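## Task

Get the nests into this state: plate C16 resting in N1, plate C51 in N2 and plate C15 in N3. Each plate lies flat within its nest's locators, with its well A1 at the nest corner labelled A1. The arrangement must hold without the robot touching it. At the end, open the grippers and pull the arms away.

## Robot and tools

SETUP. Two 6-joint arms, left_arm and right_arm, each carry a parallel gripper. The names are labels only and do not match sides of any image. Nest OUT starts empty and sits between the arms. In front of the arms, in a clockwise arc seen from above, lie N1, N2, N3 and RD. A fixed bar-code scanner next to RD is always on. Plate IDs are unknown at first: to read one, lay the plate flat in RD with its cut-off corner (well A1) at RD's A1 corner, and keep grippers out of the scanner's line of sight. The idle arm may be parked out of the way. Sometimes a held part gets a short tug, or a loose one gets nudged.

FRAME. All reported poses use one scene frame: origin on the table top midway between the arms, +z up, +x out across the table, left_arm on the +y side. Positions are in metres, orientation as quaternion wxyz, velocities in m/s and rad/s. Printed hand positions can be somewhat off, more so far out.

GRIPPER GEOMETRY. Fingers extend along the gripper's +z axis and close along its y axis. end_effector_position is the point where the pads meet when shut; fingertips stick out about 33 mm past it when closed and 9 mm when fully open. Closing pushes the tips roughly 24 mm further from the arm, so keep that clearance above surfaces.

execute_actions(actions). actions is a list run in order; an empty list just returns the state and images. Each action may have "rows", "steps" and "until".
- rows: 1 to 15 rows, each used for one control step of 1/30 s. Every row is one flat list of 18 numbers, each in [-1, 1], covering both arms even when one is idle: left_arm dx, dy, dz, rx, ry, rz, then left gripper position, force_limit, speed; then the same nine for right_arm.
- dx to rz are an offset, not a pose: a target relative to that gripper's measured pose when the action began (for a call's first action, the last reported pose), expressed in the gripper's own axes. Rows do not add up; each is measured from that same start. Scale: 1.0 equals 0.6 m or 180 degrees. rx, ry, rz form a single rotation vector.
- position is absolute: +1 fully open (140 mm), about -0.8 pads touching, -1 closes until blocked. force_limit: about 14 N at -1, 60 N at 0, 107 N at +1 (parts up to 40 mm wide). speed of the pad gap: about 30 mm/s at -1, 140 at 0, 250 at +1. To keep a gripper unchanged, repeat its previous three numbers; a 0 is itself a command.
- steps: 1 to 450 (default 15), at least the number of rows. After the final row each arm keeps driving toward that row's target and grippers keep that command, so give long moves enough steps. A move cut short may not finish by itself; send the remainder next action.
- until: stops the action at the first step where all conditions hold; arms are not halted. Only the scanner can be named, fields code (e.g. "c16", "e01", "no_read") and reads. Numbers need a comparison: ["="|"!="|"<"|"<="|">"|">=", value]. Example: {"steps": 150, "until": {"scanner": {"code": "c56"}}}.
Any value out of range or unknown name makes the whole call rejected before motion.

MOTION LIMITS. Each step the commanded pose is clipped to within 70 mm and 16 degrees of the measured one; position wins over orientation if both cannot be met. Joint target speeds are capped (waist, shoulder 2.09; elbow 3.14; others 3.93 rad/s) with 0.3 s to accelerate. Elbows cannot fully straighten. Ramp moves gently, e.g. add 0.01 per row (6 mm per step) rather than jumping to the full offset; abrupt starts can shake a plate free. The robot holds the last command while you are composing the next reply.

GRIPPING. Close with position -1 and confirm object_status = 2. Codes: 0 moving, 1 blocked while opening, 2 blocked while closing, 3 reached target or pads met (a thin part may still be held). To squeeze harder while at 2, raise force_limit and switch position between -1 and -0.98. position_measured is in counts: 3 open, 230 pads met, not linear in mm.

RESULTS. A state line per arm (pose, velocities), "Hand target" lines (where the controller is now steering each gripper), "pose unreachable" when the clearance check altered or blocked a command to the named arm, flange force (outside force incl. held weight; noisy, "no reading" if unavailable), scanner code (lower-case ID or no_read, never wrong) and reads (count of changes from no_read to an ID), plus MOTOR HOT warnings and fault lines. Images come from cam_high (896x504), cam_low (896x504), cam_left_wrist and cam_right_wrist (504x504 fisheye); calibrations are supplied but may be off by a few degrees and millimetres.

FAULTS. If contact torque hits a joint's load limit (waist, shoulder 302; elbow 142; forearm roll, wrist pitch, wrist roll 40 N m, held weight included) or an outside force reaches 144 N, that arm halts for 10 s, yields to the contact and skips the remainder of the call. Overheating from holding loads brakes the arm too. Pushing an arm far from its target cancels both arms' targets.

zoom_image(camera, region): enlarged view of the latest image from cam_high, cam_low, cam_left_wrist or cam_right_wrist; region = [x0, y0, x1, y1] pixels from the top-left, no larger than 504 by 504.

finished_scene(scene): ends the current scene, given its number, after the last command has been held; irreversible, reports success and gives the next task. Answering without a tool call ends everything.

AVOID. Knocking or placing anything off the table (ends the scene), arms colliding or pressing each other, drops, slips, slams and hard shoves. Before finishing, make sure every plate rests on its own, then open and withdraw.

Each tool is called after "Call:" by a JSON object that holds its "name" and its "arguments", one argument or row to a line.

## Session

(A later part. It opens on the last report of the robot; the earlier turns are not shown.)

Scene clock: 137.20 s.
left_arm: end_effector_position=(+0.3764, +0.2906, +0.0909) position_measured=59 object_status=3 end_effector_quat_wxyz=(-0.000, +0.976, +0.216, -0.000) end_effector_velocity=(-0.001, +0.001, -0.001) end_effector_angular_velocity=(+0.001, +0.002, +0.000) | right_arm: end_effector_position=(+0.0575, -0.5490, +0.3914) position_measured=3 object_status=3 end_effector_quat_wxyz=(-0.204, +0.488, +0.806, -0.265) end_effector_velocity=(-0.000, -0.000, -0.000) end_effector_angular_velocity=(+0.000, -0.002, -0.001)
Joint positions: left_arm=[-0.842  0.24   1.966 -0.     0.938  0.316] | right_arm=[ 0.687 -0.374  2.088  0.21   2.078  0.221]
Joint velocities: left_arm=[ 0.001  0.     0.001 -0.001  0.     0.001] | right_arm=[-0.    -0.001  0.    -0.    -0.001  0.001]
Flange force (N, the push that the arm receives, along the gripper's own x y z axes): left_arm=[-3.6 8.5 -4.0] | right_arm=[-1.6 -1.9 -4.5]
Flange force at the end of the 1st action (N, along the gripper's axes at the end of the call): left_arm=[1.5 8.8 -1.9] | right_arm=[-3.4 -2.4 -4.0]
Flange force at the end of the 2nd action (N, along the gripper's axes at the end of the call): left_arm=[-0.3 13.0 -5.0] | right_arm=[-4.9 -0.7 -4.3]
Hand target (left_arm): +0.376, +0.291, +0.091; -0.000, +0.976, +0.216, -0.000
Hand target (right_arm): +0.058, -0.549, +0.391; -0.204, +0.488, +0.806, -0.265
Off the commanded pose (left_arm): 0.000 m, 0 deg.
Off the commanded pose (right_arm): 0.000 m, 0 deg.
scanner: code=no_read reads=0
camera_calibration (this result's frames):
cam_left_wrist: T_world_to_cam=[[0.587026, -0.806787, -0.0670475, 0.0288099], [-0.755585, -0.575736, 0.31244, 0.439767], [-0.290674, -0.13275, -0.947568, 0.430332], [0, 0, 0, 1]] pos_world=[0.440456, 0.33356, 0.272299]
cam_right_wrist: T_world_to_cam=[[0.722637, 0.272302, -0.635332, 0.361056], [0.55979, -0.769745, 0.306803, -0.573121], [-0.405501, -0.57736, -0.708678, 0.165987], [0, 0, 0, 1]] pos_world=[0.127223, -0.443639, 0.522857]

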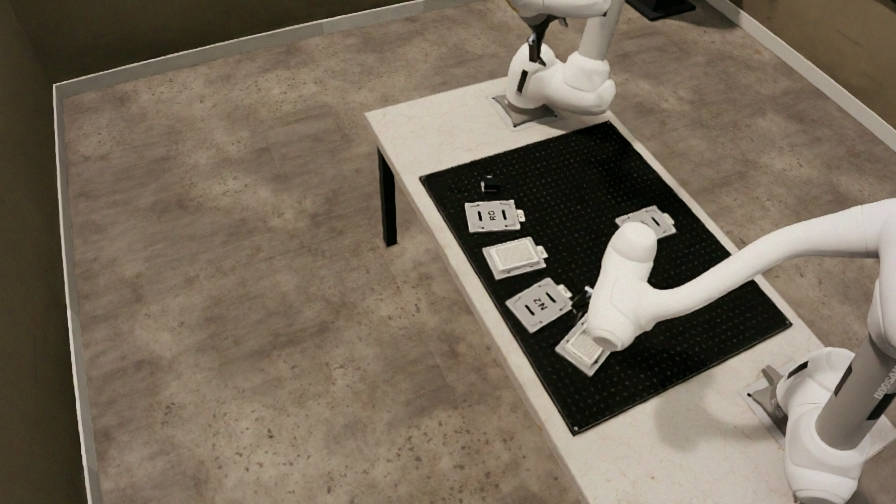

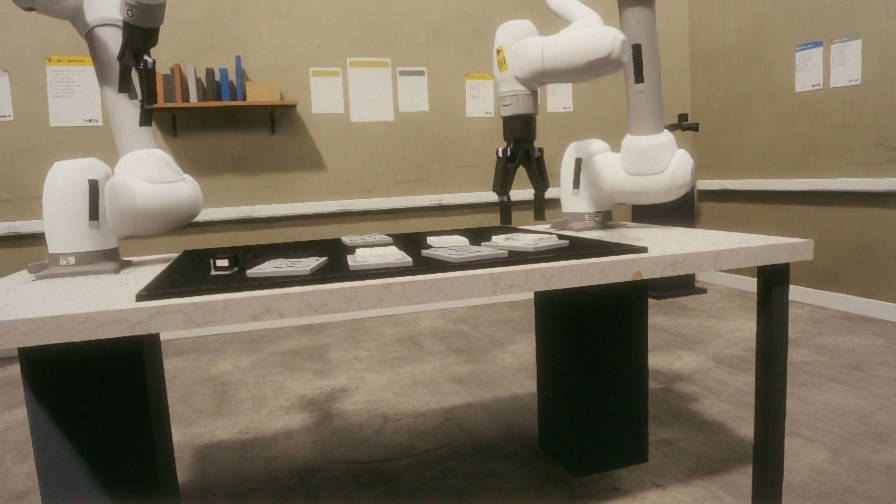

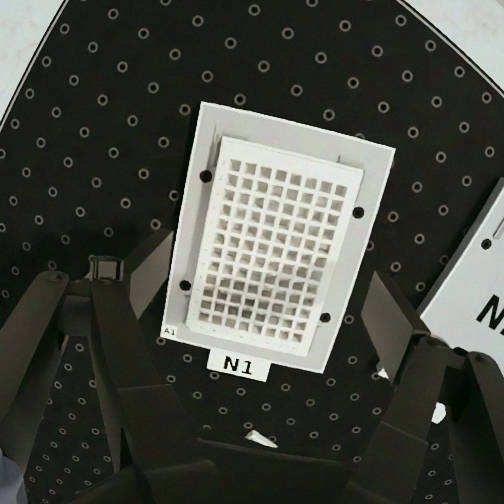

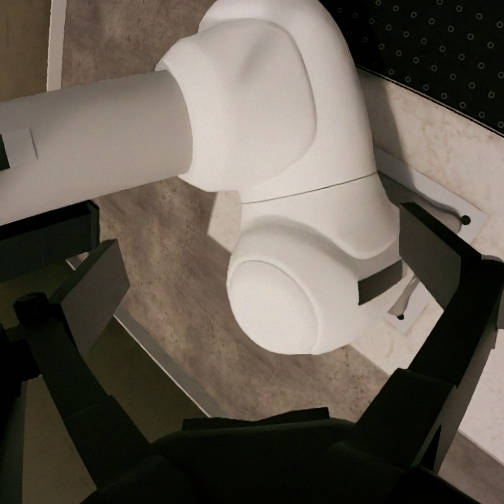

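Call:
{"name": "execute_actions", "arguments": {
  "actions": [
    {"rows":[[-0.002,-0.002,0.02,0,0,0.006,0.45,0,0,0,0,0,0,0,0,1,0,0],[-0.002,-0.002,0.04,0,0,0.006,0.45,0,0,0,0,0,0,0,0,1,0,0],[-0.002,-0.002,0.058,0,0,0.006,0.45,0,0,0,0,0,0,0,0,1,0,0]],"steps":18}
  ]
}}

Scene clock: 142.60 s.
left_arm: end_effector_position=(+0.3748, +0.2912, +0.0561) position_measured=72 object_status=3 end_effector_quat_wxyz=(-0.000, +0.978, +0.207, -0.000) end_effector_velocity=(-0.000, +0.000, -0.000) end_effector_angular_velocity=(+0.001, +0.001, +0.000) | right_arm: end_effector_position=(+0.0575, -0.5490, +0.3914) position_measured=3 object_status=3 end_effector_quat_wxyz=(-0.204, +0.488, +0.806, -0.265) end_effector_velocity=(-0.001, +0.000, +0.000) end_effector_angular_velocity=(+0.002, -0.000, +0.000)
Joint positions: left_arm=[-0.843  0.275  1.996 -0.     0.871  0.334] | right_arm=[ 0.687 -0.374  2.088  0.21   2.078  0.221]
Joint velocities: left_arm=[ 0.  0.  0. -0.  0.  0.] | right_arm=[ 0.001 -0.002  0.     0.002 -0.     0.001]
Flange force (N, the push that the arm receives, along the gripper's own x y z axes): left_arm=[0.1 3.9 -2.5] | right_arm=[-1.5 -2.8 -4.7]
Hand target (left_arm): +0.375, +0.291, +0.056; -0.000, +0.978, +0.207, -0.000
Hand target (right_arm): +0.058, -0.549, +0.391; -0.204, +0.488, +0.806, -0.265
Off the commanded pose (left_arm): 0.000 m, 0 deg.
Off the commanded pose (right_arm): 0.000 m, 0 deg.
scanner: code=no_read reads=0
camera_calibration (this result's frames):
cam_left_wrist: T_world_to_cam=[[0.57177, -0.817674, -0.0669959, 0.0367632], [-0.766274, -0.561427, 0.312448, 0.449625], [-0.293094, -0.127311, -0.947569, 0.396292], [0, 0, 0, 1]] pos_world=[0.439667, 0.332944, 0.237493]
cam_right_wrist: T_world_to_cam=[[0.722637, 0.272303, -0.635332, 0.361056], [0.55979, -0.769745, 0.306802, -0.573121], [-0.4055, -0.577359, -0.708679, 0.165987], [0, 0, 0, 1]] pos_world=[0.127223, -0.443639, 0.522857]

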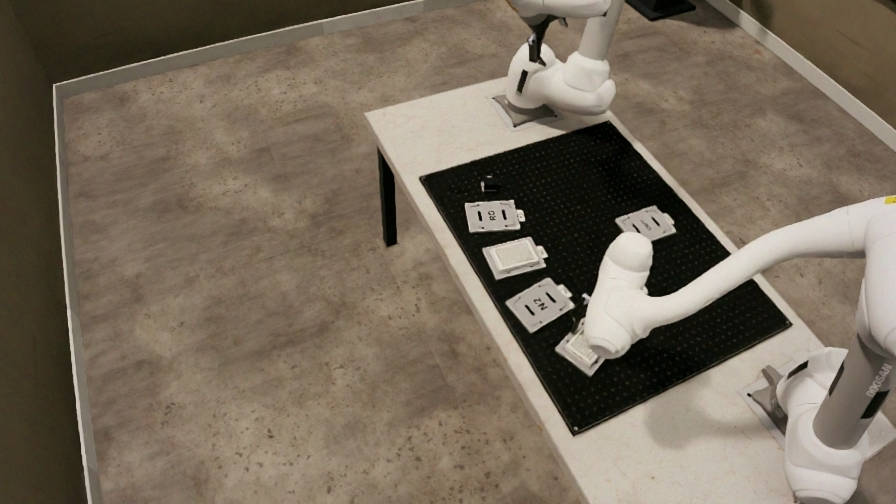

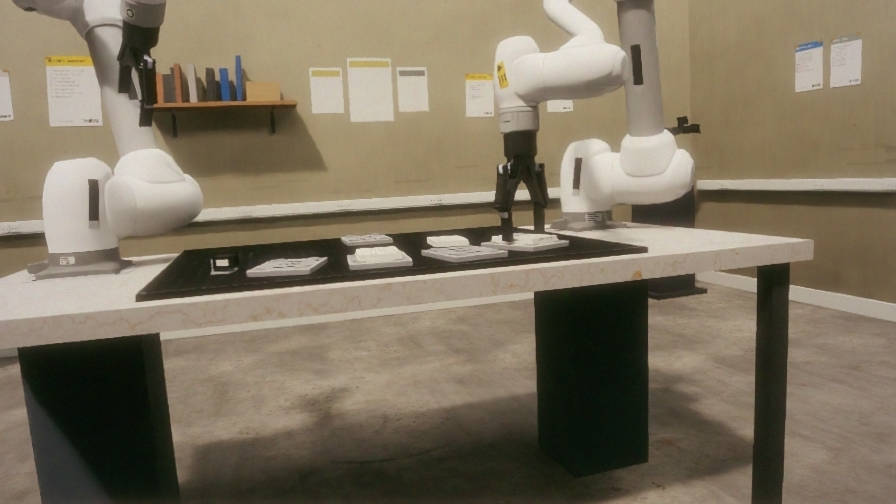

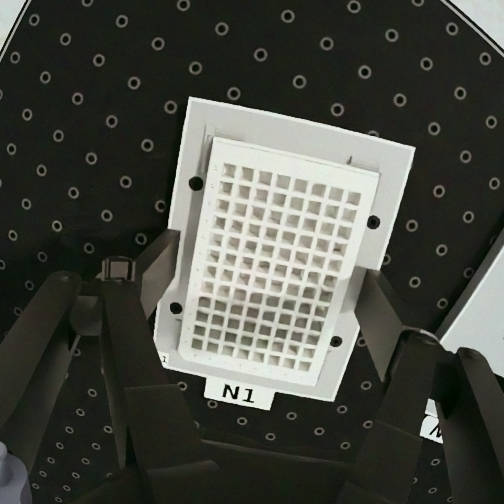

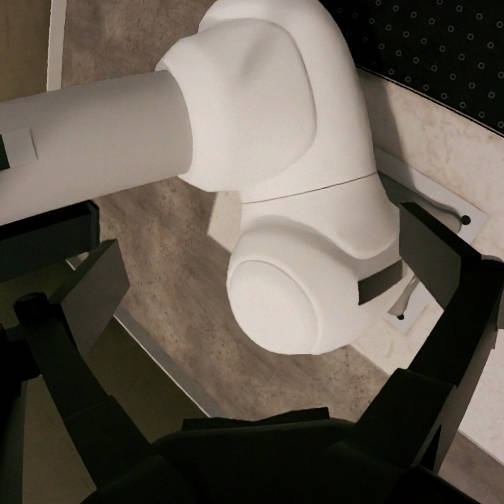

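Call:
{"name": "execute_actions", "arguments": {
  "actions": [
    {"rows":[[-0.0005,0,0.0017,0,0,0,-1,0,-0.5,0,0,0,0,0,0,1,0,0]],"steps":18},
    {"rows":[[0,0,-0.005,0,0,0,-1,0,-0.5,0,0,0,0,0,0,1,0,0],[0,0,-0.015,0,0,0,-1,0,-0.5,0,0,0,0,0,0,1,0,0],[0,0,-0.025,0,0,0,-1,0,-0.5,0,0,0,0,0,0,1,0,0],[0,0,-0.033,0,0,0,-1,0,-0.5,0,0,0,0,0,0,1,0,0],[0,0,-0.033,0,0,0,-1,0,-0.5,0,0,0,0,0,0,1,0,0],[0,0,-0.033,0,0,0,-1,0,-0.5,0,0,0,0,0,0,1,0,0],[-0.001,0.015,-0.033,0,0,0.004,-1,0,-0.5,0,0,0,0,0,0,1,0,0],[-0.003,0.04,-0.033,0,0,0.011,-1,0,-0.5,0,0,0,0,0,0,1,0,0],[-0.005,0.08,-0.033,0,0,0.022,-1,0,-0.5,0,0,0,0,0,0,1,0,0],[-0.008,0.12,-0.033,0,0,0.033,-1,0,-0.5,0,0,0,0,0,0,1,0,0],[-0.01,0.16,-0.033,0,0,0.044,-1,0,-0.5,0,0,0,0,0,0,1,0,0],[-0.013,0.2,-0.033,0,0,0.054,-1,0,-0.5,0,0,0,0,0,0,1,0,0],[-0.016,0.24,-0.033,0,0,0.064,-1,0,-0.5,0,0,0,0,0,0,1,0,0],[-0.018,0.28,-0.033,0,0,0.074,-1,0,-0.5,0,0,0,0,0,0,1,0,0],[-0.0193,0.3001,-0.033,0,0,0.079,-1,0,-0.5,0,0,0,0,0,0,1,0,0]],"steps":32},
    {"rows":[[0,0,0.008,0,0,0,-1,0,-0.5,0,0,0,0,0,0,1,0,0],[0,0,0.016,0,0,0,-1,0,-0.5,0,0,0,0,0,0,1,0,0],[0,0,0.021,0,0,0,-1,0,-0.5,0,0,0,0,0,0,1,0,0]],"steps":13}
  ]
}}

Scene clock: 154.50 s.
left_arm: end_effector_position=(+0.4370, +0.1218, +0.0622) position_measured=108 object_status=2 end_effector_quat_wxyz=(-0.000, +0.996, +0.084, -0.001) end_effector_velocity=(-0.000, +0.001, -0.002) end_effector_angular_velocity=(+0.001, +0.001, -0.000) | right_arm: end_effector_position=(+0.0575, -0.5490, +0.3914) position_measured=3 object_status=3 end_effector_quat_wxyz=(-0.204, +0.488, +0.806, -0.265) end_effector_velocity=(-0.001, +0.000, +0.000) end_effector_angular_velocity=(+0.001, -0.000, +0.003)
Joint positions: left_arm=[-0.935  0.492  1.654 -0.001  0.997  0.49 ] | right_arm=[ 0.687 -0.374  2.088  0.21   2.078  0.221]
Joint velocities: left_arm=[-0.     0.001  0.001  0.    -0.001 -0.   ] | right_arm=[ 0.002 -0.001  0.     0.    -0.    -0.001]
Flange force (N, the push that the arm receives, along the gripper's own x y z axes): left_arm=[7.1 5.1 -4.6] | right_arm=[-3.0 -3.2 -4.8]
Flange force at the end of the 1st action (N, along the gripper's axes at the end of the call): left_arm=[-1.7 -2.4 -52.7] | right_arm=[-4.0 -2.0 -5.4]
Flange force at the end of the 2nd action (N, along the gripper's axes at the end of the call): left_arm=[0.3 7.2 -3.5] | right_arm=[-3.5 -2.4 -3.8]
Hand target (left_arm): +0.437, +0.122, +0.062; -0.000, +0.996, +0.084, -0.001
Hand target (right_arm): +0.058, -0.549, +0.391; -0.204, +0.488, +0.806, -0.265
Off the commanded pose (left_arm): 0.000 m, 0 deg.
Off the commanded pose (right_arm): 0.000 m, 0 deg.
scanner: code=no_read reads=0
camera_calibration (this result's frames):
cam_left_wrist: T_world_to_cam=[[0.353347, -0.933107, -0.0667654, -0.0273465], [-0.880627, -0.355857, 0.312828, 0.425191], [-0.315661, -0.0517414, -0.94746, 0.399391], [0, 0, 0, 1]] pos_world=[0.51017, 0.146455, 0.243569]
cam_right_wrist: T_world_to_cam=[[0.722637, 0.272303, -0.635332, 0.361056], [0.55979, -0.769745, 0.306803, -0.573121], [-0.4055, -0.577359, -0.708679, 0.165987], [0, 0, 0, 1]] pos_world=[0.127223, -0.443639, 0.522857]

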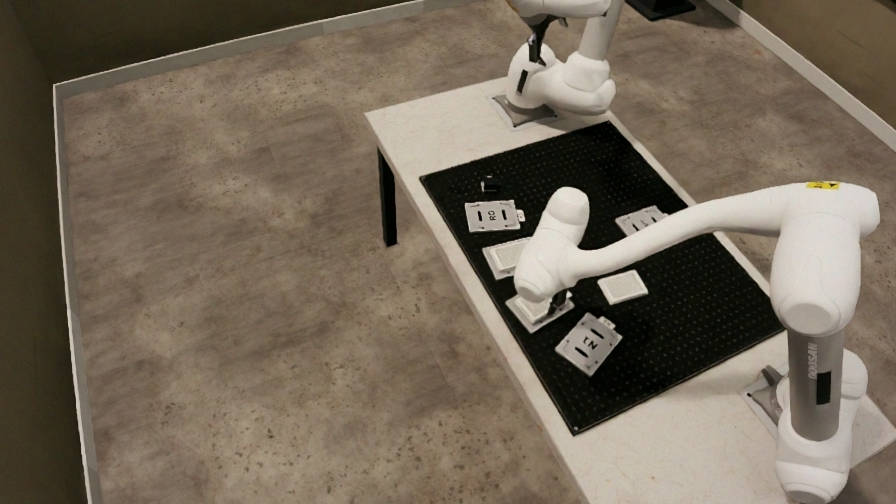

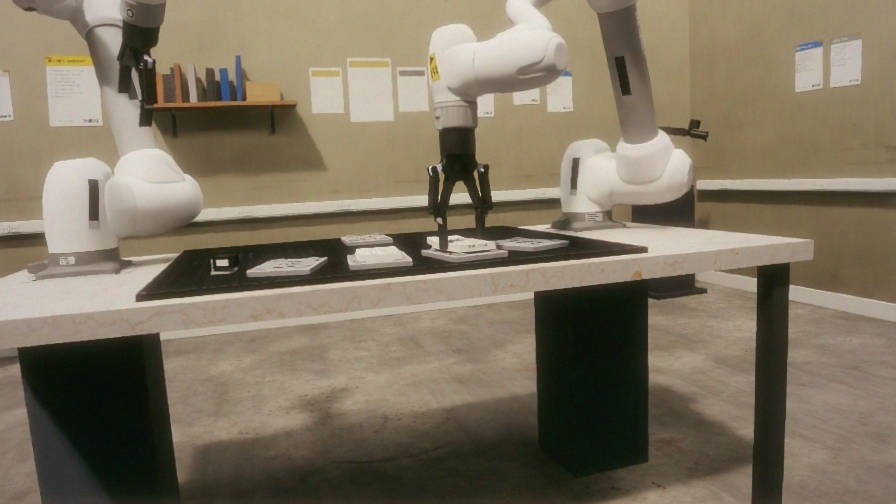

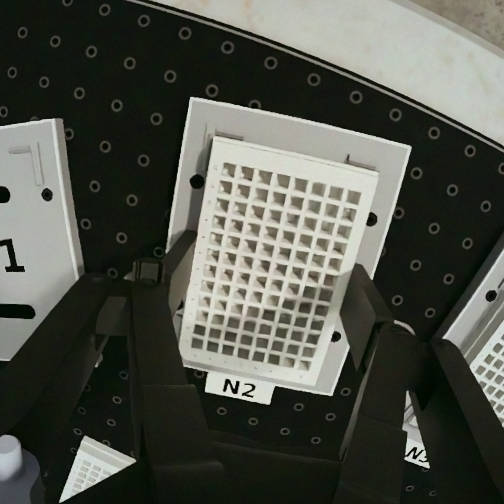

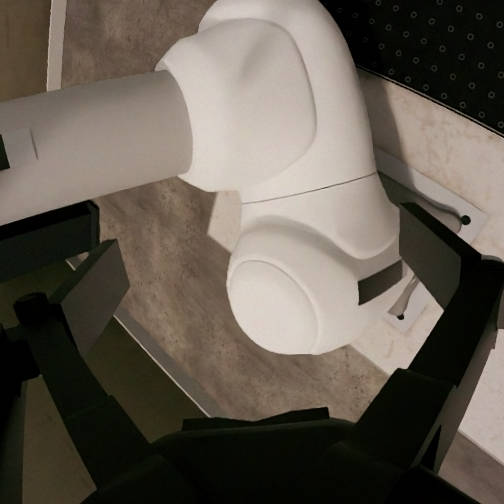

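Call:
{"name": "execute_actions", "arguments": {
  "actions": [
    {"rows":[[0,-0.0005,0.003,0,0,0,-1,0,-0.5,0,0,0,0,0,0,1,0,0]],"steps":8},
    {"rows":[[0,0,0.002,0,0,0,-1,0,-0.5,0,0,0,0,0,0,1,0,0]],"steps":8},
    {"rows":[[0,0,0.002,0,0,0,-1,0,-0.5,0,0,0,0,0,0,1,0,0]],"steps":8}
  ]
}}

Scene clock: 157.23 s.
left_arm: end_effector_position=(+0.4369, +0.1221, +0.0580) position_measured=108 object_status=2 end_effector_quat_wxyz=(-0.000, +0.996, +0.084, -0.001) end_effector_velocity=(-0.000, +0.000, -0.001) end_effector_angular_velocity=(+0.001, +0.001, -0.000) | right_arm: end_effector_position=(+0.0575, -0.5490, +0.3914) position_measured=3 object_status=3 end_effector_quat_wxyz=(-0.204, +0.488, +0.806, -0.265) end_effector_velocity=(-0.000, +0.001, +0.000) end_effector_angular_velocity=(+0.001, -0.000, +0.002)
Joint positions: left_arm=[-0.935  0.496  1.657 -0.001  0.99   0.49 ] | right_arm=[ 0.687 -0.374  2.088  0.21   2.078  0.221]
Joint velocities: left_arm=[ 0.     0.001  0.001  0.    -0.     0.   ] | right_arm=[ 0.002  0.    -0.     0.001 -0.001 -0.   ]
Flange force (N, the push that the arm receives, along the gripper's own x y z axes): left_arm=[5.3 10.7 -1.8] | right_arm=[-2.3 -1.8 -5.2]
Flange force at the end of the 1st action (N, along the gripper's axes at the end of the call): left_arm=[0.8 5.5 -4.8] | right_arm=[-0.4 -3.3 -3.6]
Flange force at the end of the 2nd action (N, along the gripper's axes at the end of the call): left_arm=[3.0 12.5 0.8] | right_arm=[-7.0 -2.9 -4.0]
Hand target (left_arm): +0.437, +0.122, +0.058; -0.000, +0.996, +0.084, -0.001
Hand target (right_arm): +0.058, -0.549, +0.391; -0.204, +0.488, +0.806, -0.265
Off the commanded pose (left_arm): 0.000 m, 0 deg.
Off the commanded pose (right_arm): 0.000 m, 0 deg.
scanner: code=no_read reads=0
camera_calibration (this result's frames):
cam_left_wrist: T_world_to_cam=[[0.353255, -0.93314, -0.0667822, -0.0273028], [-0.880679, -0.355779, 0.312769, 0.42654], [-0.315618, -0.0516737, -0.947478, 0.395422], [0, 0, 0, 1]] pos_world=[0.510092, 0.14671, 0.239422]

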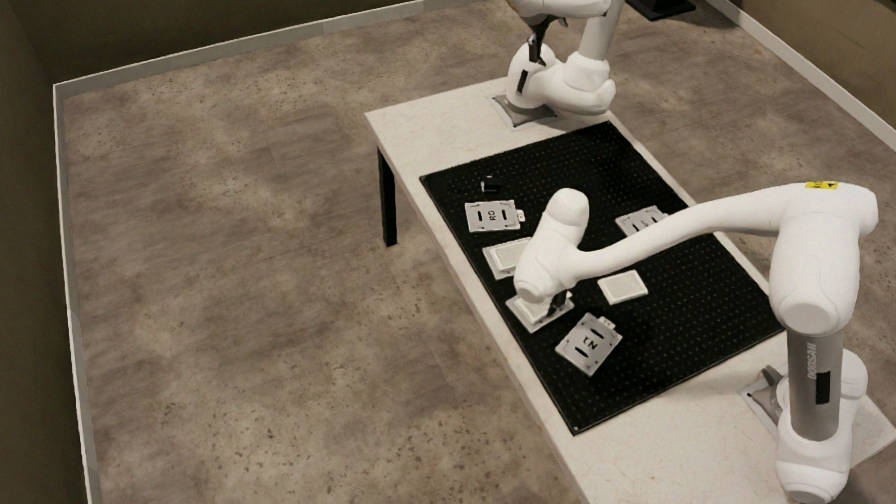

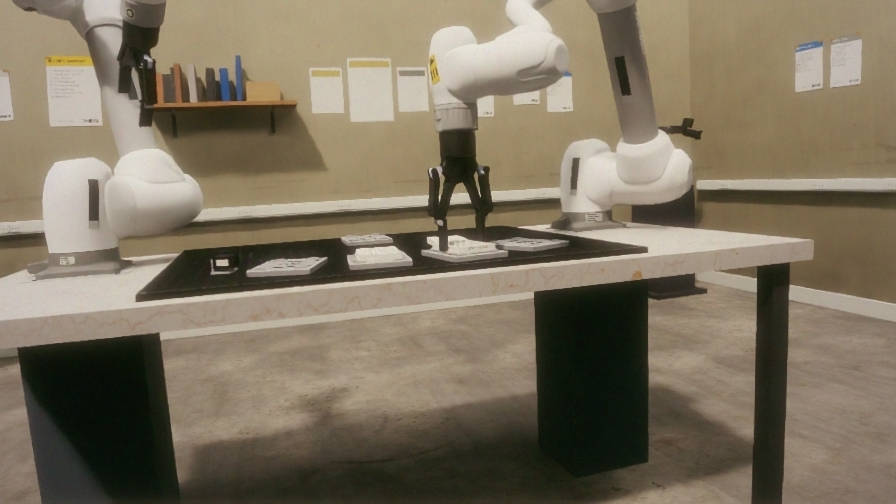

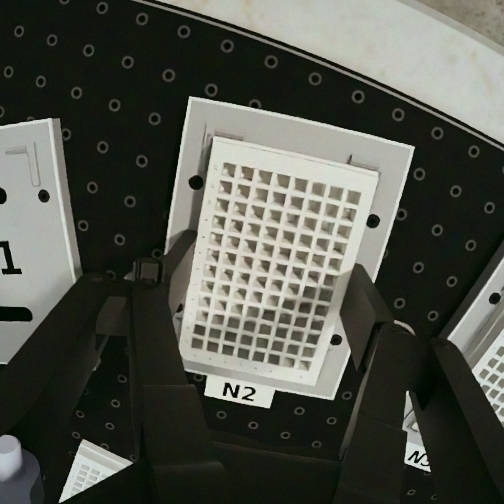

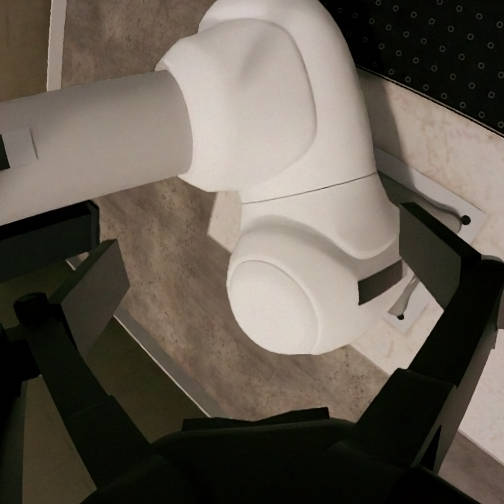

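Call:
{"name": "execute_actions", "arguments": {
  "actions": [
    {"rows":[[0,0,0.0017,0,0,0,-1,0,-0.5,0,0,0,0,0,0,1,0,0]],"steps":8},
    {"rows":[[0,0,0,0,0,0,0.45,0,0,0,0,0,0,0,0,1,0,0]],"steps":8},
    {"rows":[[0,0,-0.056,0,0,0,0.45,0,0,0,0,0,0,0,0,1,0,0]],"steps":14},
    {"rows":[[-0.4255,-0.1527,0,0,0,0.085,0.45,0,0,0,0,0,0,0,0,1,0,0]],"steps":34},
    {"rows":[[0,0,0.03,0,0,0,0.45,0,0,0,0,0,0,0,0,1,0,0],[0,0,0.06,0,0,0,0.45,0,0,0,0,0,0,0,0,1,0,0],[0,0,0.0785,0,0,0,0.45,0,0,0,0,0,0,0,0,1,0,0]],"steps":18}
  ]
}}

Scene clock: 164.67 s.
left_arm: end_effector_position=(+0.1696, +0.1691, +0.0436) position_measured=72 object_status=3 end_effector_quat_wxyz=(-0.000, +0.999, -0.049, -0.001) end_effector_velocity=(+0.000, -0.001, +0.001) end_effector_angular_velocity=(-0.002, -0.001, +0.000) | right_arm: end_effector_position=(+0.0575, -0.5490, +0.3914) position_measured=3 object_status=3 end_effector_quat_wxyz=(-0.204, +0.488, +0.806, -0.265) end_effector_velocity=(+0.000, -0.000, -0.000) end_effector_angular_velocity=(-0.001, +0.000, +0.000)
Joint positions: left_arm=[-1.252  0.268  2.037 -0.001  0.838  0.441] | right_arm=[ 0.687 -0.374  2.088  0.21   2.078  0.221]
Joint velocities: left_arm=[ 0.    -0.001 -0.001  0.     0.     0.   ] | right_arm=[ 0.     0.     0.001 -0.001 -0.    -0.   ]
Flange force (N, the push that the arm receives, along the gripper's own x y z axes): left_arm=[3.4 4.3 -4.1] | right_arm=[-2.5 -4.2 -3.9]
Flange force at the end of the 1st action (N, along the gripper's axes at the end of the call): left_arm=[4.9 3.4 -2.8] | right_arm=[-2.5 -2.4 -4.7]
Flange force at the end of the 2nd action (N, along the gripper's axes at the end of the call): left_arm=[7.2 8.7 -0.9] | right_arm=[-0.6 -2.0 -5.0]
Flange force at the end of the 3rd action (N, along the gripper's axes at the end of the call): left_arm=[3.7 5.2 -2.8] | right_arm=[-0.2 -2.7 -4.1]
Flange force at the end of the 4th action (N, along the gripper's axes at the end of the call): left_arm=[0.9 12.9 0.3] | right_arm=[-4.9 -1.3 -4.8]
Hand target (left_arm): +0.170, +0.169, +0.044; -0.000, +0.999, -0.049, -0.001
Hand target (right_arm): +0.058, -0.549, +0.391; -0.204, +0.488, +0.806, -0.265
Off the commanded pose (left_arm): 0.000 m, 0 deg.
Off the commanded pose (right_arm): 0.000 m, 0 deg.
scanner: code=no_read reads=0
camera_calibration (this result's frames):
cam_left_wrist: T_world_to_cam=[[0.0945919, -0.993288, -0.066561, 0.164008], [-0.943219, -0.110808, 0.313143, 0.181551], [-0.318417, 0.0331608, -0.947371, 0.286005], [0, 0, 0, 1]] pos_world=[0.246798, 0.17354, 0.225018]

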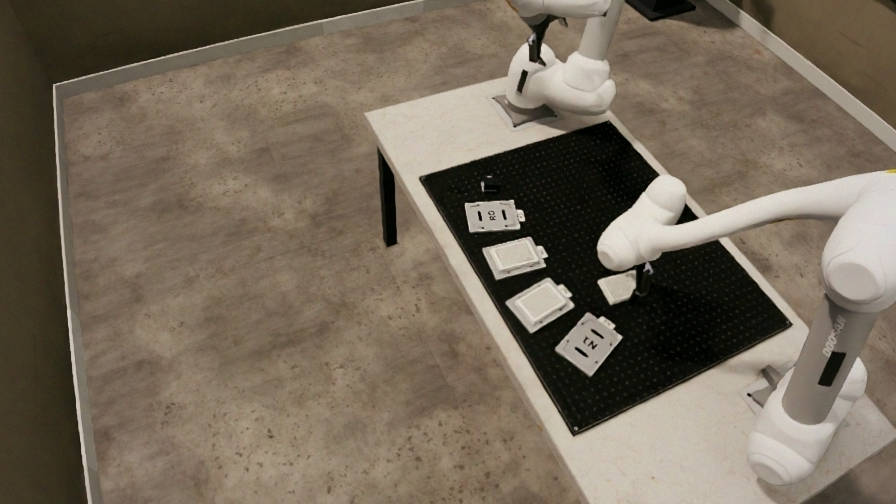

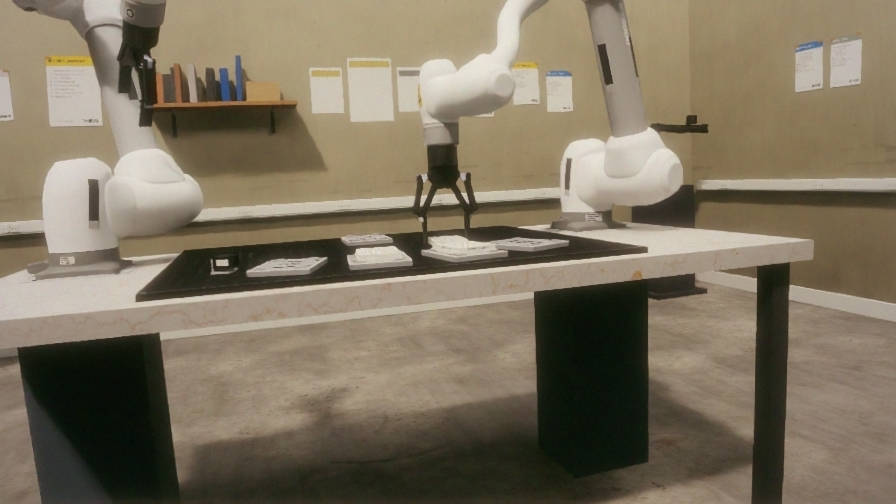

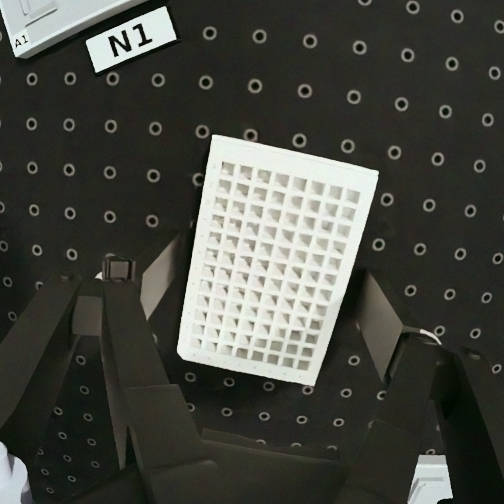

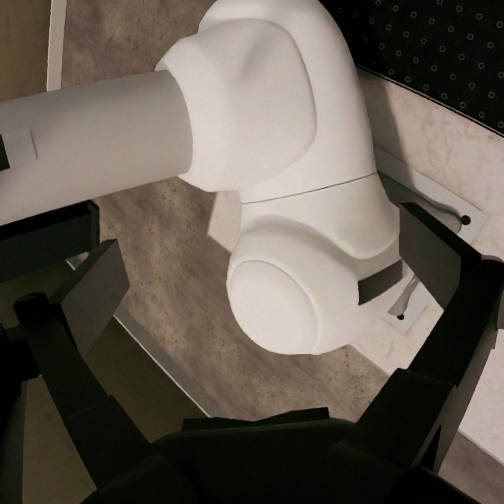

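Call:
{"name": "execute_actions", "arguments": {
  "actions": [
    {"rows":[[0.0007,-0.0005,0.001,0,0,0,-1,0,-0.5,0,0,0,0,0,0,1,0,0]],"steps":18},
    {"rows":[[0,0,-0.005,0,0,0,-1,0,-0.5,0,0,0,0,0,0,1,0,0],[0,0,-0.015,0,0,0,-1,0,-0.5,0,0,0,0,0,0,1,0,0],[0,0,-0.03,0,0,0,-1,0,-0.5,0,0,0,0,0,0,1,0,0],[0.005,-0.004,-0.045,0,0,-0.003,-1,0,-0.5,0,0,0,0,0,0,1,0,0],[0.015,-0.011,-0.06,0,0,-0.008,-1,0,-0.5,0,0,0,0,0,0,1,0,0],[0.04,-0.03,-0.06,0,0,-0.02,-1,0,-0.5,0,0,0,0,0,0,1,0,0],[0.07,-0.052,-0.06,0,0,-0.036,-1,0,-0.5,0,0,0,0,0,0,1,0,0],[0.105,-0.077,-0.06,0,0,-0.054,-1,0,-0.5,0,0,0,0,0,0,1,0,0],[0.14,-0.103,-0.06,0,0,-0.072,-1,0,-0.5,0,0,0,0,0,0,1,0,0],[0.175,-0.129,-0.06,0,0,-0.09,-1,0,-0.5,0,0,0,0,0,0,1,0,0],[0.21,-0.155,-0.06,0,0,-0.108,-1,0,-0.5,0,0,0,0,0,0,1,0,0],[0.245,-0.181,-0.06,0,0,-0.126,-1,0,-0.5,0,0,0,0,0,0,1,0,0],[0.28,-0.206,-0.06,0,0,-0.144,-1,0,-0.5,0,0,0,0,0,0,1,0,0],[0.305,-0.225,-0.06,0,0,-0.157,-1,0,-0.5,0,0,0,0,0,0,1,0,0],[0.3193,-0.2355,-0.06,0,0,-0.164,-1,0,-0.5,0,0,0,0,0,0,1,0,0]],"steps":34},
    {"rows":[[0,0,0.008,0,0,0,-1,0,-0.5,0,0,0,0,0,0,1,0,0],[0,0,0.018,0,0,0,-1,0,-0.5,0,0,0,0,0,0,1,0,0],[0,0,0.027,0,0,0,-1,0,-0.5,0,0,0,0,0,0,1,0,0]],"steps":13}
  ]
}}

Scene clock: 178.63 s.
left_arm: end_effector_position=(+0.3747, +0.2914, +0.0629) position_measured=108 object_status=2 end_effector_quat_wxyz=(-0.000, +0.978, +0.207, -0.000) end_effector_velocity=(-0.000, -0.000, +0.000) end_effector_angular_velocity=(-0.001, -0.000, -0.000) | right_arm: end_effector_position=(+0.0575, -0.5490, +0.3914) position_measured=3 object_status=3 end_effector_quat_wxyz=(-0.204, +0.488, +0.806, -0.265) end_effector_velocity=(-0.000, +0.000, +0.000) end_effector_angular_velocity=(-0.001, +0.001, +0.001)
Joint positions: left_arm=[-0.843  0.267  1.992 -0.001  0.884  0.334] | right_arm=[ 0.687 -0.374  2.088  0.21   2.078  0.221]
Joint velocities: left_arm=[-0.    -0.     0.    -0.001 -0.001  0.   ] | right_arm=[ 0.002  0.    -0.     0.     0.001  0.001]
Flange force (N, the push that the arm receives, along the gripper's own x y z axes): left_arm=[2.9 12.8 6.2] | right_arm=[0.0 -2.4 -4.0]
Flange force at the end of the 1st action (N, along the gripper's axes at the end of the call): left_arm=[0.9 -3.5 -51.0] | right_arm=[-2.8 -2.4 -4.6]
Flange force at the end of the 2nd action (N, along the gripper's axes at the end of the call): left_arm=[5.6 5.0 -3.0] | right_arm=[-4.1 -3.8 -3.6]
Hand target (left_arm): +0.375, +0.291, +0.063; -0.000, +0.978, +0.207, -0.000
Hand target (right_arm): +0.058, -0.549, +0.391; -0.204, +0.488, +0.806, -0.265
Off the commanded pose (left_arm): 0.000 m, 0 deg.
Off the commanded pose (right_arm): 0.000 m, 0 deg.
scanner: code=no_read reads=0
camera_calibration (this result's frames):
cam_left_wrist: T_world_to_cam=[[0.571724, -0.817723, -0.0667903, 0.0375037], [-0.766344, -0.561324, 0.312461, 0.44756], [-0.292997, -0.127457, -0.94758, 0.402799], [0, 0, 0, 1]] pos_world=[0.439562, 0.333233, 0.244344]

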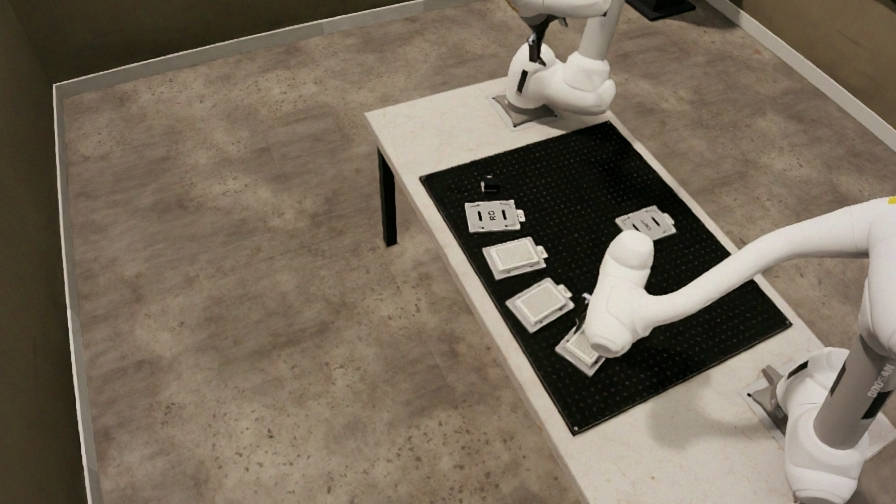

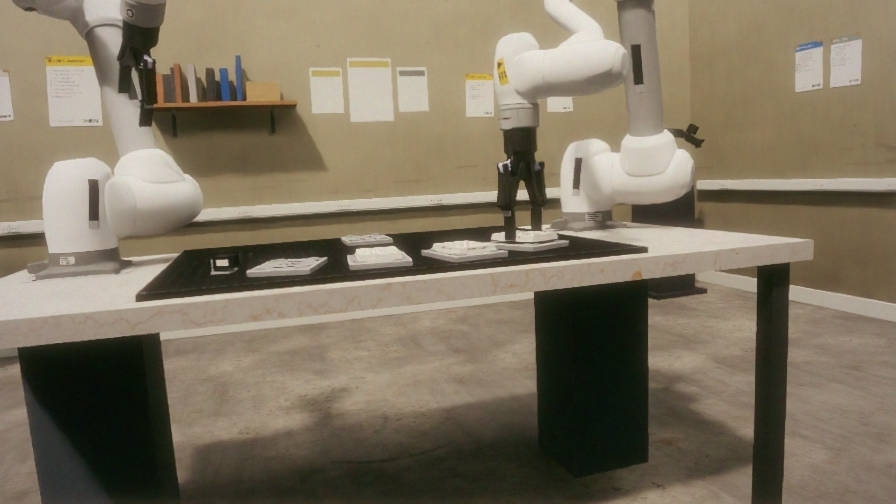

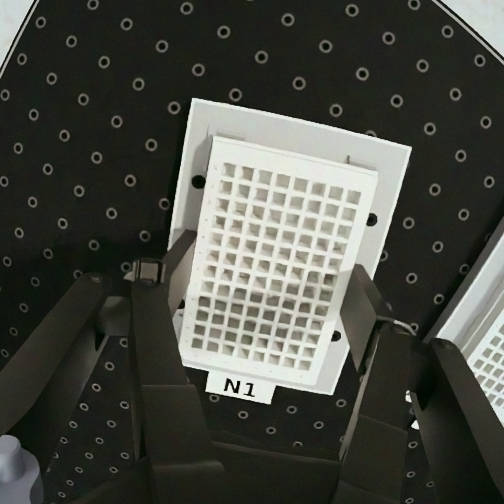

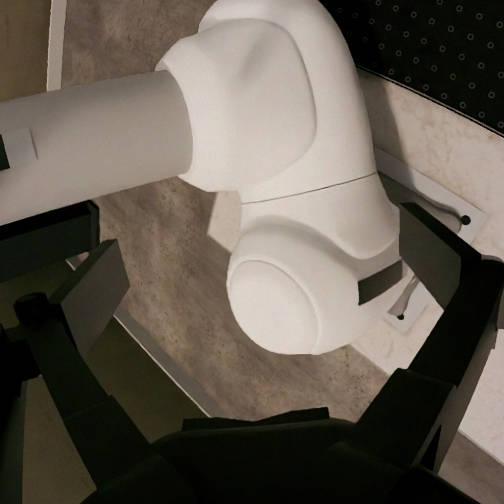

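Call:
{"name": "execute_actions", "arguments": {
  "actions": [
    {"rows":[[-0.0007,0,0.004,0,0,0,-1,0,-0.5,0,0,0,0,0,0,1,0,0]],"steps":8},
    {"rows":[[0,0,0.002,0,0,0,-1,0,-0.5,0,0,0,0,0,0,1,0,0]],"steps":8},
    {"rows":[[0,0,0.002,0,0,0,-1,0,-0.5,0,0,0,0,0,0,1,0,0]],"steps":8}
  ]
}}

Call:
{"name": "execute_actions", "arguments": {
  "actions": [
    {"rows":[[0,0,0.0015,0,0,0,-1,0,-0.5,0,0,0,0,0,0,1,0,0]],"steps":8}
  ]
}}

Scene clock: 184.87 s.
left_arm: end_effector_position=(+0.3743, +0.2913, +0.0582) position_measured=108 object_status=2 end_effector_quat_wxyz=(-0.000, +0.978, +0.207, -0.000) end_effector_velocity=(+0.000, -0.000, -0.000) end_effector_angular_velocity=(-0.000, -0.000, +0.000) | right_arm: end_effector_position=(+0.0575, -0.5490, +0.3914) position_measured=3 object_status=3 end_effector_quat_wxyz=(-0.204, +0.488, +0.806, -0.265) end_effector_velocity=(+0.000, -0.000, -0.000) end_effector_angular_velocity=(+0.000, -0.002, -0.000)
Joint positions: left_arm=[-0.843  0.272  1.996 -0.     0.875  0.334] | right_arm=[ 0.687 -0.374  2.088  0.21   2.078  0.221]
Joint velocities: left_arm=[-0.  0.  0.  0. -0. -0.] | right_arm=[-0.001 -0.001  0.    -0.001 -0.001 -0.001]
Flange force (N, the push that the arm receives, along the gripper's own x y z axes): left_arm=[0.6 6.0 -1.6] | right_arm=[-2.2 -2.2 -4.7]
Flange force at the end of the 1st action (N, along the gripper's axes at the end of the call): left_arm=[-2.4 5.2 -3.6] | right_arm=[-1.1 -2.2 -4.1]
Flange force at the end of the 2nd action (N, along the gripper's axes at the end of the call): left_arm=[-0.5 11.2 0.0] | right_arm=[-4.2 -1.9 -6.5]
Hand target (left_arm): +0.374, +0.291, +0.058; -0.000, +0.978, +0.207, -0.000
Hand target (right_arm): +0.058, -0.549, +0.391; -0.204, +0.488, +0.806, -0.265
Off the commanded pose (left_arm): 0.000 m, 0 deg.
Off the commanded pose (right_arm): 0.000 m, 0 deg.
scanner: code=no_read reads=0
camera_calibration (this result's frames):
cam_left_wrist: T_world_to_cam=[[0.571646, -0.817777, -0.0667978, 0.0373082], [-0.766417, -0.561261, 0.312396, 0.44869], [-0.292961, -0.127385, -0.947601, 0.398143], [0, 0, 0, 1]] pos_world=[0.439197, 0.333059, 0.239603]
cam_right_wrist: T_world_to_cam=[[0.722637, 0.272303, -0.635332, 0.361056], [0.55979, -0.769745, 0.306802, -0.573121], [-0.4055, -0.577359, -0.708679, 0.165987], [0, 0, 0, 1]] pos_world=[0.127223, -0.443639, 0.522857]

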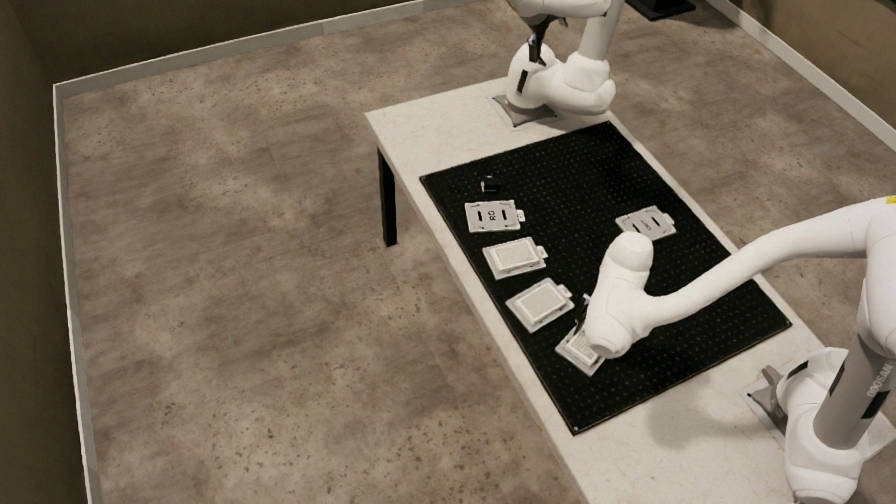

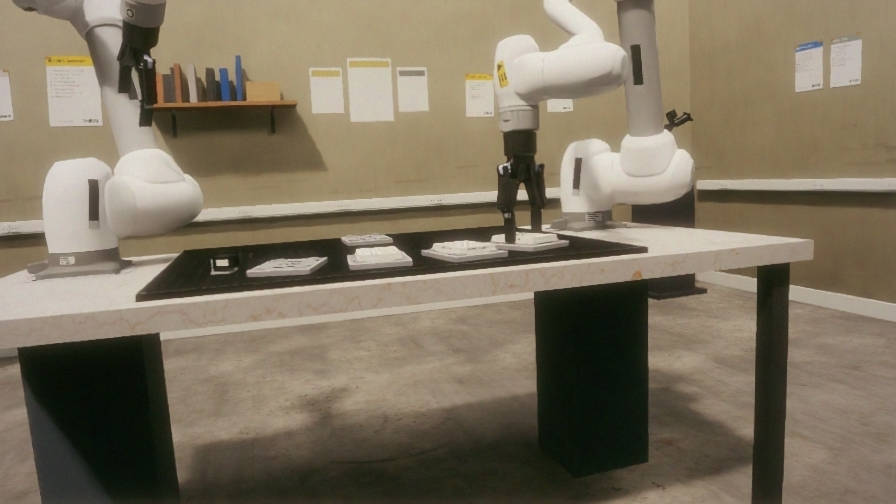

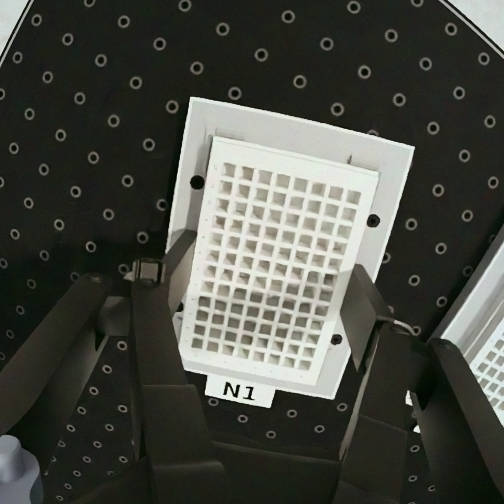

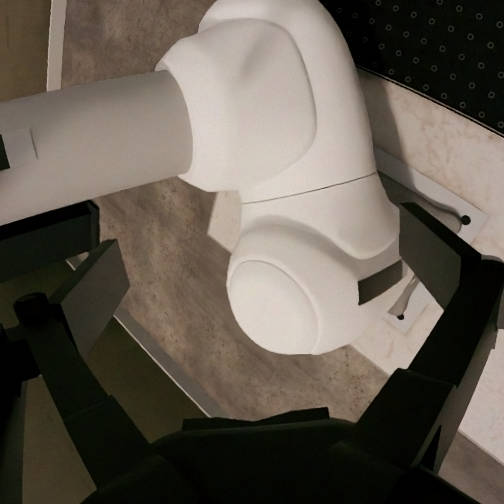

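Scene clock: 185.13 s.
left_arm: end_effector_position=(+0.3743, +0.2913, +0.0573) position_measured=108 object_status=2 end_effector_quat_wxyz=(-0.000, +0.978, +0.207, -0.000) end_effector_velocity=(-0.001, +0.000, -0.001) end_effector_angular_velocity=(+0.001, +0.002, +0.000) | right_arm: end_effector_position=(+0.0575, -0.5490, +0.3914) position_measured=3 object_status=3 end_effector_quat_wxyz=(-0.204, +0.488, +0.806, -0.265) end_effector_velocity=(+0.000, -0.000, +0.000) end_effector_angular_velocity=(-0.000, -0.000, -0.002)
Joint positions: left_arm=[-0.843  0.273  1.996 -0.     0.873  0.334] | right_arm=[ 0.687 -0.374  2.088  0.21   2.078  0.221]
Joint velocities: left_arm=[ 0.     0.001  0.001 -0.001 -0.     0.   ] | right_arm=[-0.001 -0.    -0.    -0.     0.     0.001]
Flange force (N, the push that the arm receives, along the gripper's own x y z axes): left_arm=[3.5 11.6 0.4] | right_arm=[-2.0 -1.8 -5.1]
Hand target (left_arm): +0.374, +0.291, +0.057; -0.000, +0.978, +0.207, -0.000
Hand target (right_arm): +0.058, -0.549, +0.391; -0.204, +0.488, +0.806, -0.265
Off the commanded pose (left_arm): 0.000 m, 0 deg.
Off the commanded pose (right_arm): 0.000 m, 0 deg.
scanner: code=no_read reads=0
camera_calibration (this result's frames):
cam_left_wrist: T_world_to_cam=[[0.571647, -0.817777, -0.0667855, 0.0372415], [-0.766419, -0.561259, 0.312394, 0.448968], [-0.292953, -0.127393, -0.947602, 0.397302], [0, 0, 0, 1]] pos_world=[0.4392, 0.333056, 0.238716]
cam_right_wrist: T_world_to_cam=[[0.722637, 0.272303, -0.635332, 0.361056], [0.55979, -0.769745, 0.306802, -0.573121], [-0.4055, -0.577359, -0.708679, 0.165987], [0, 0, 0, 1]] pos_world=[0.127223, -0.443639, 0.522857]

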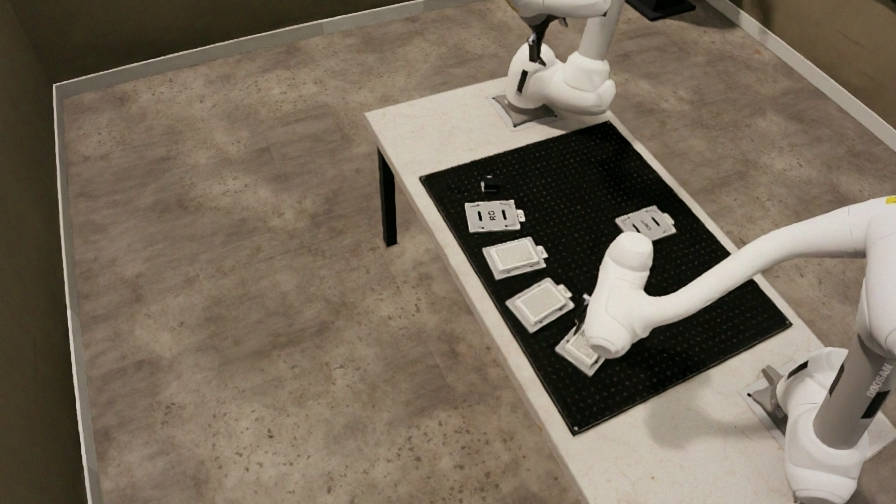

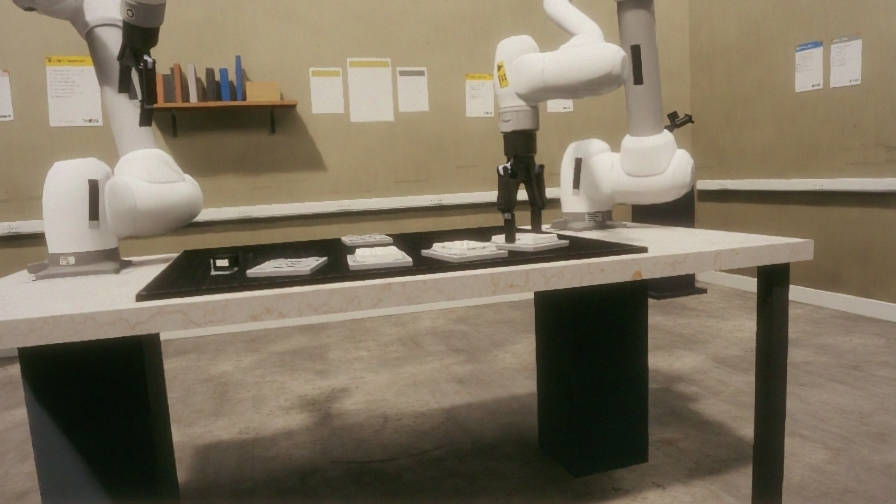

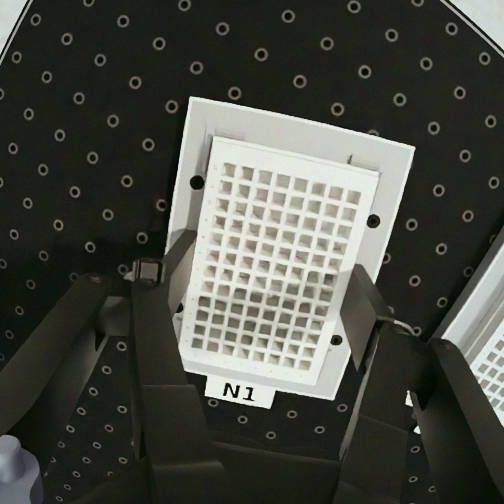

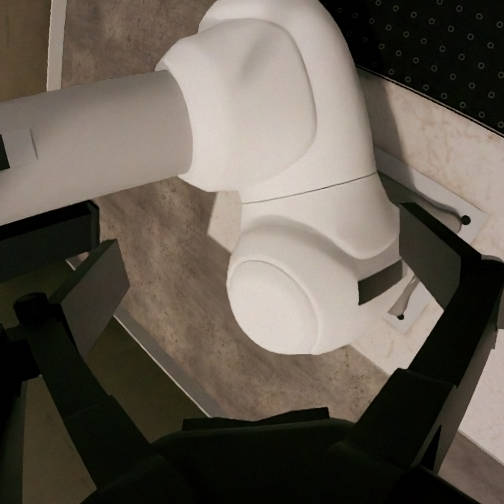

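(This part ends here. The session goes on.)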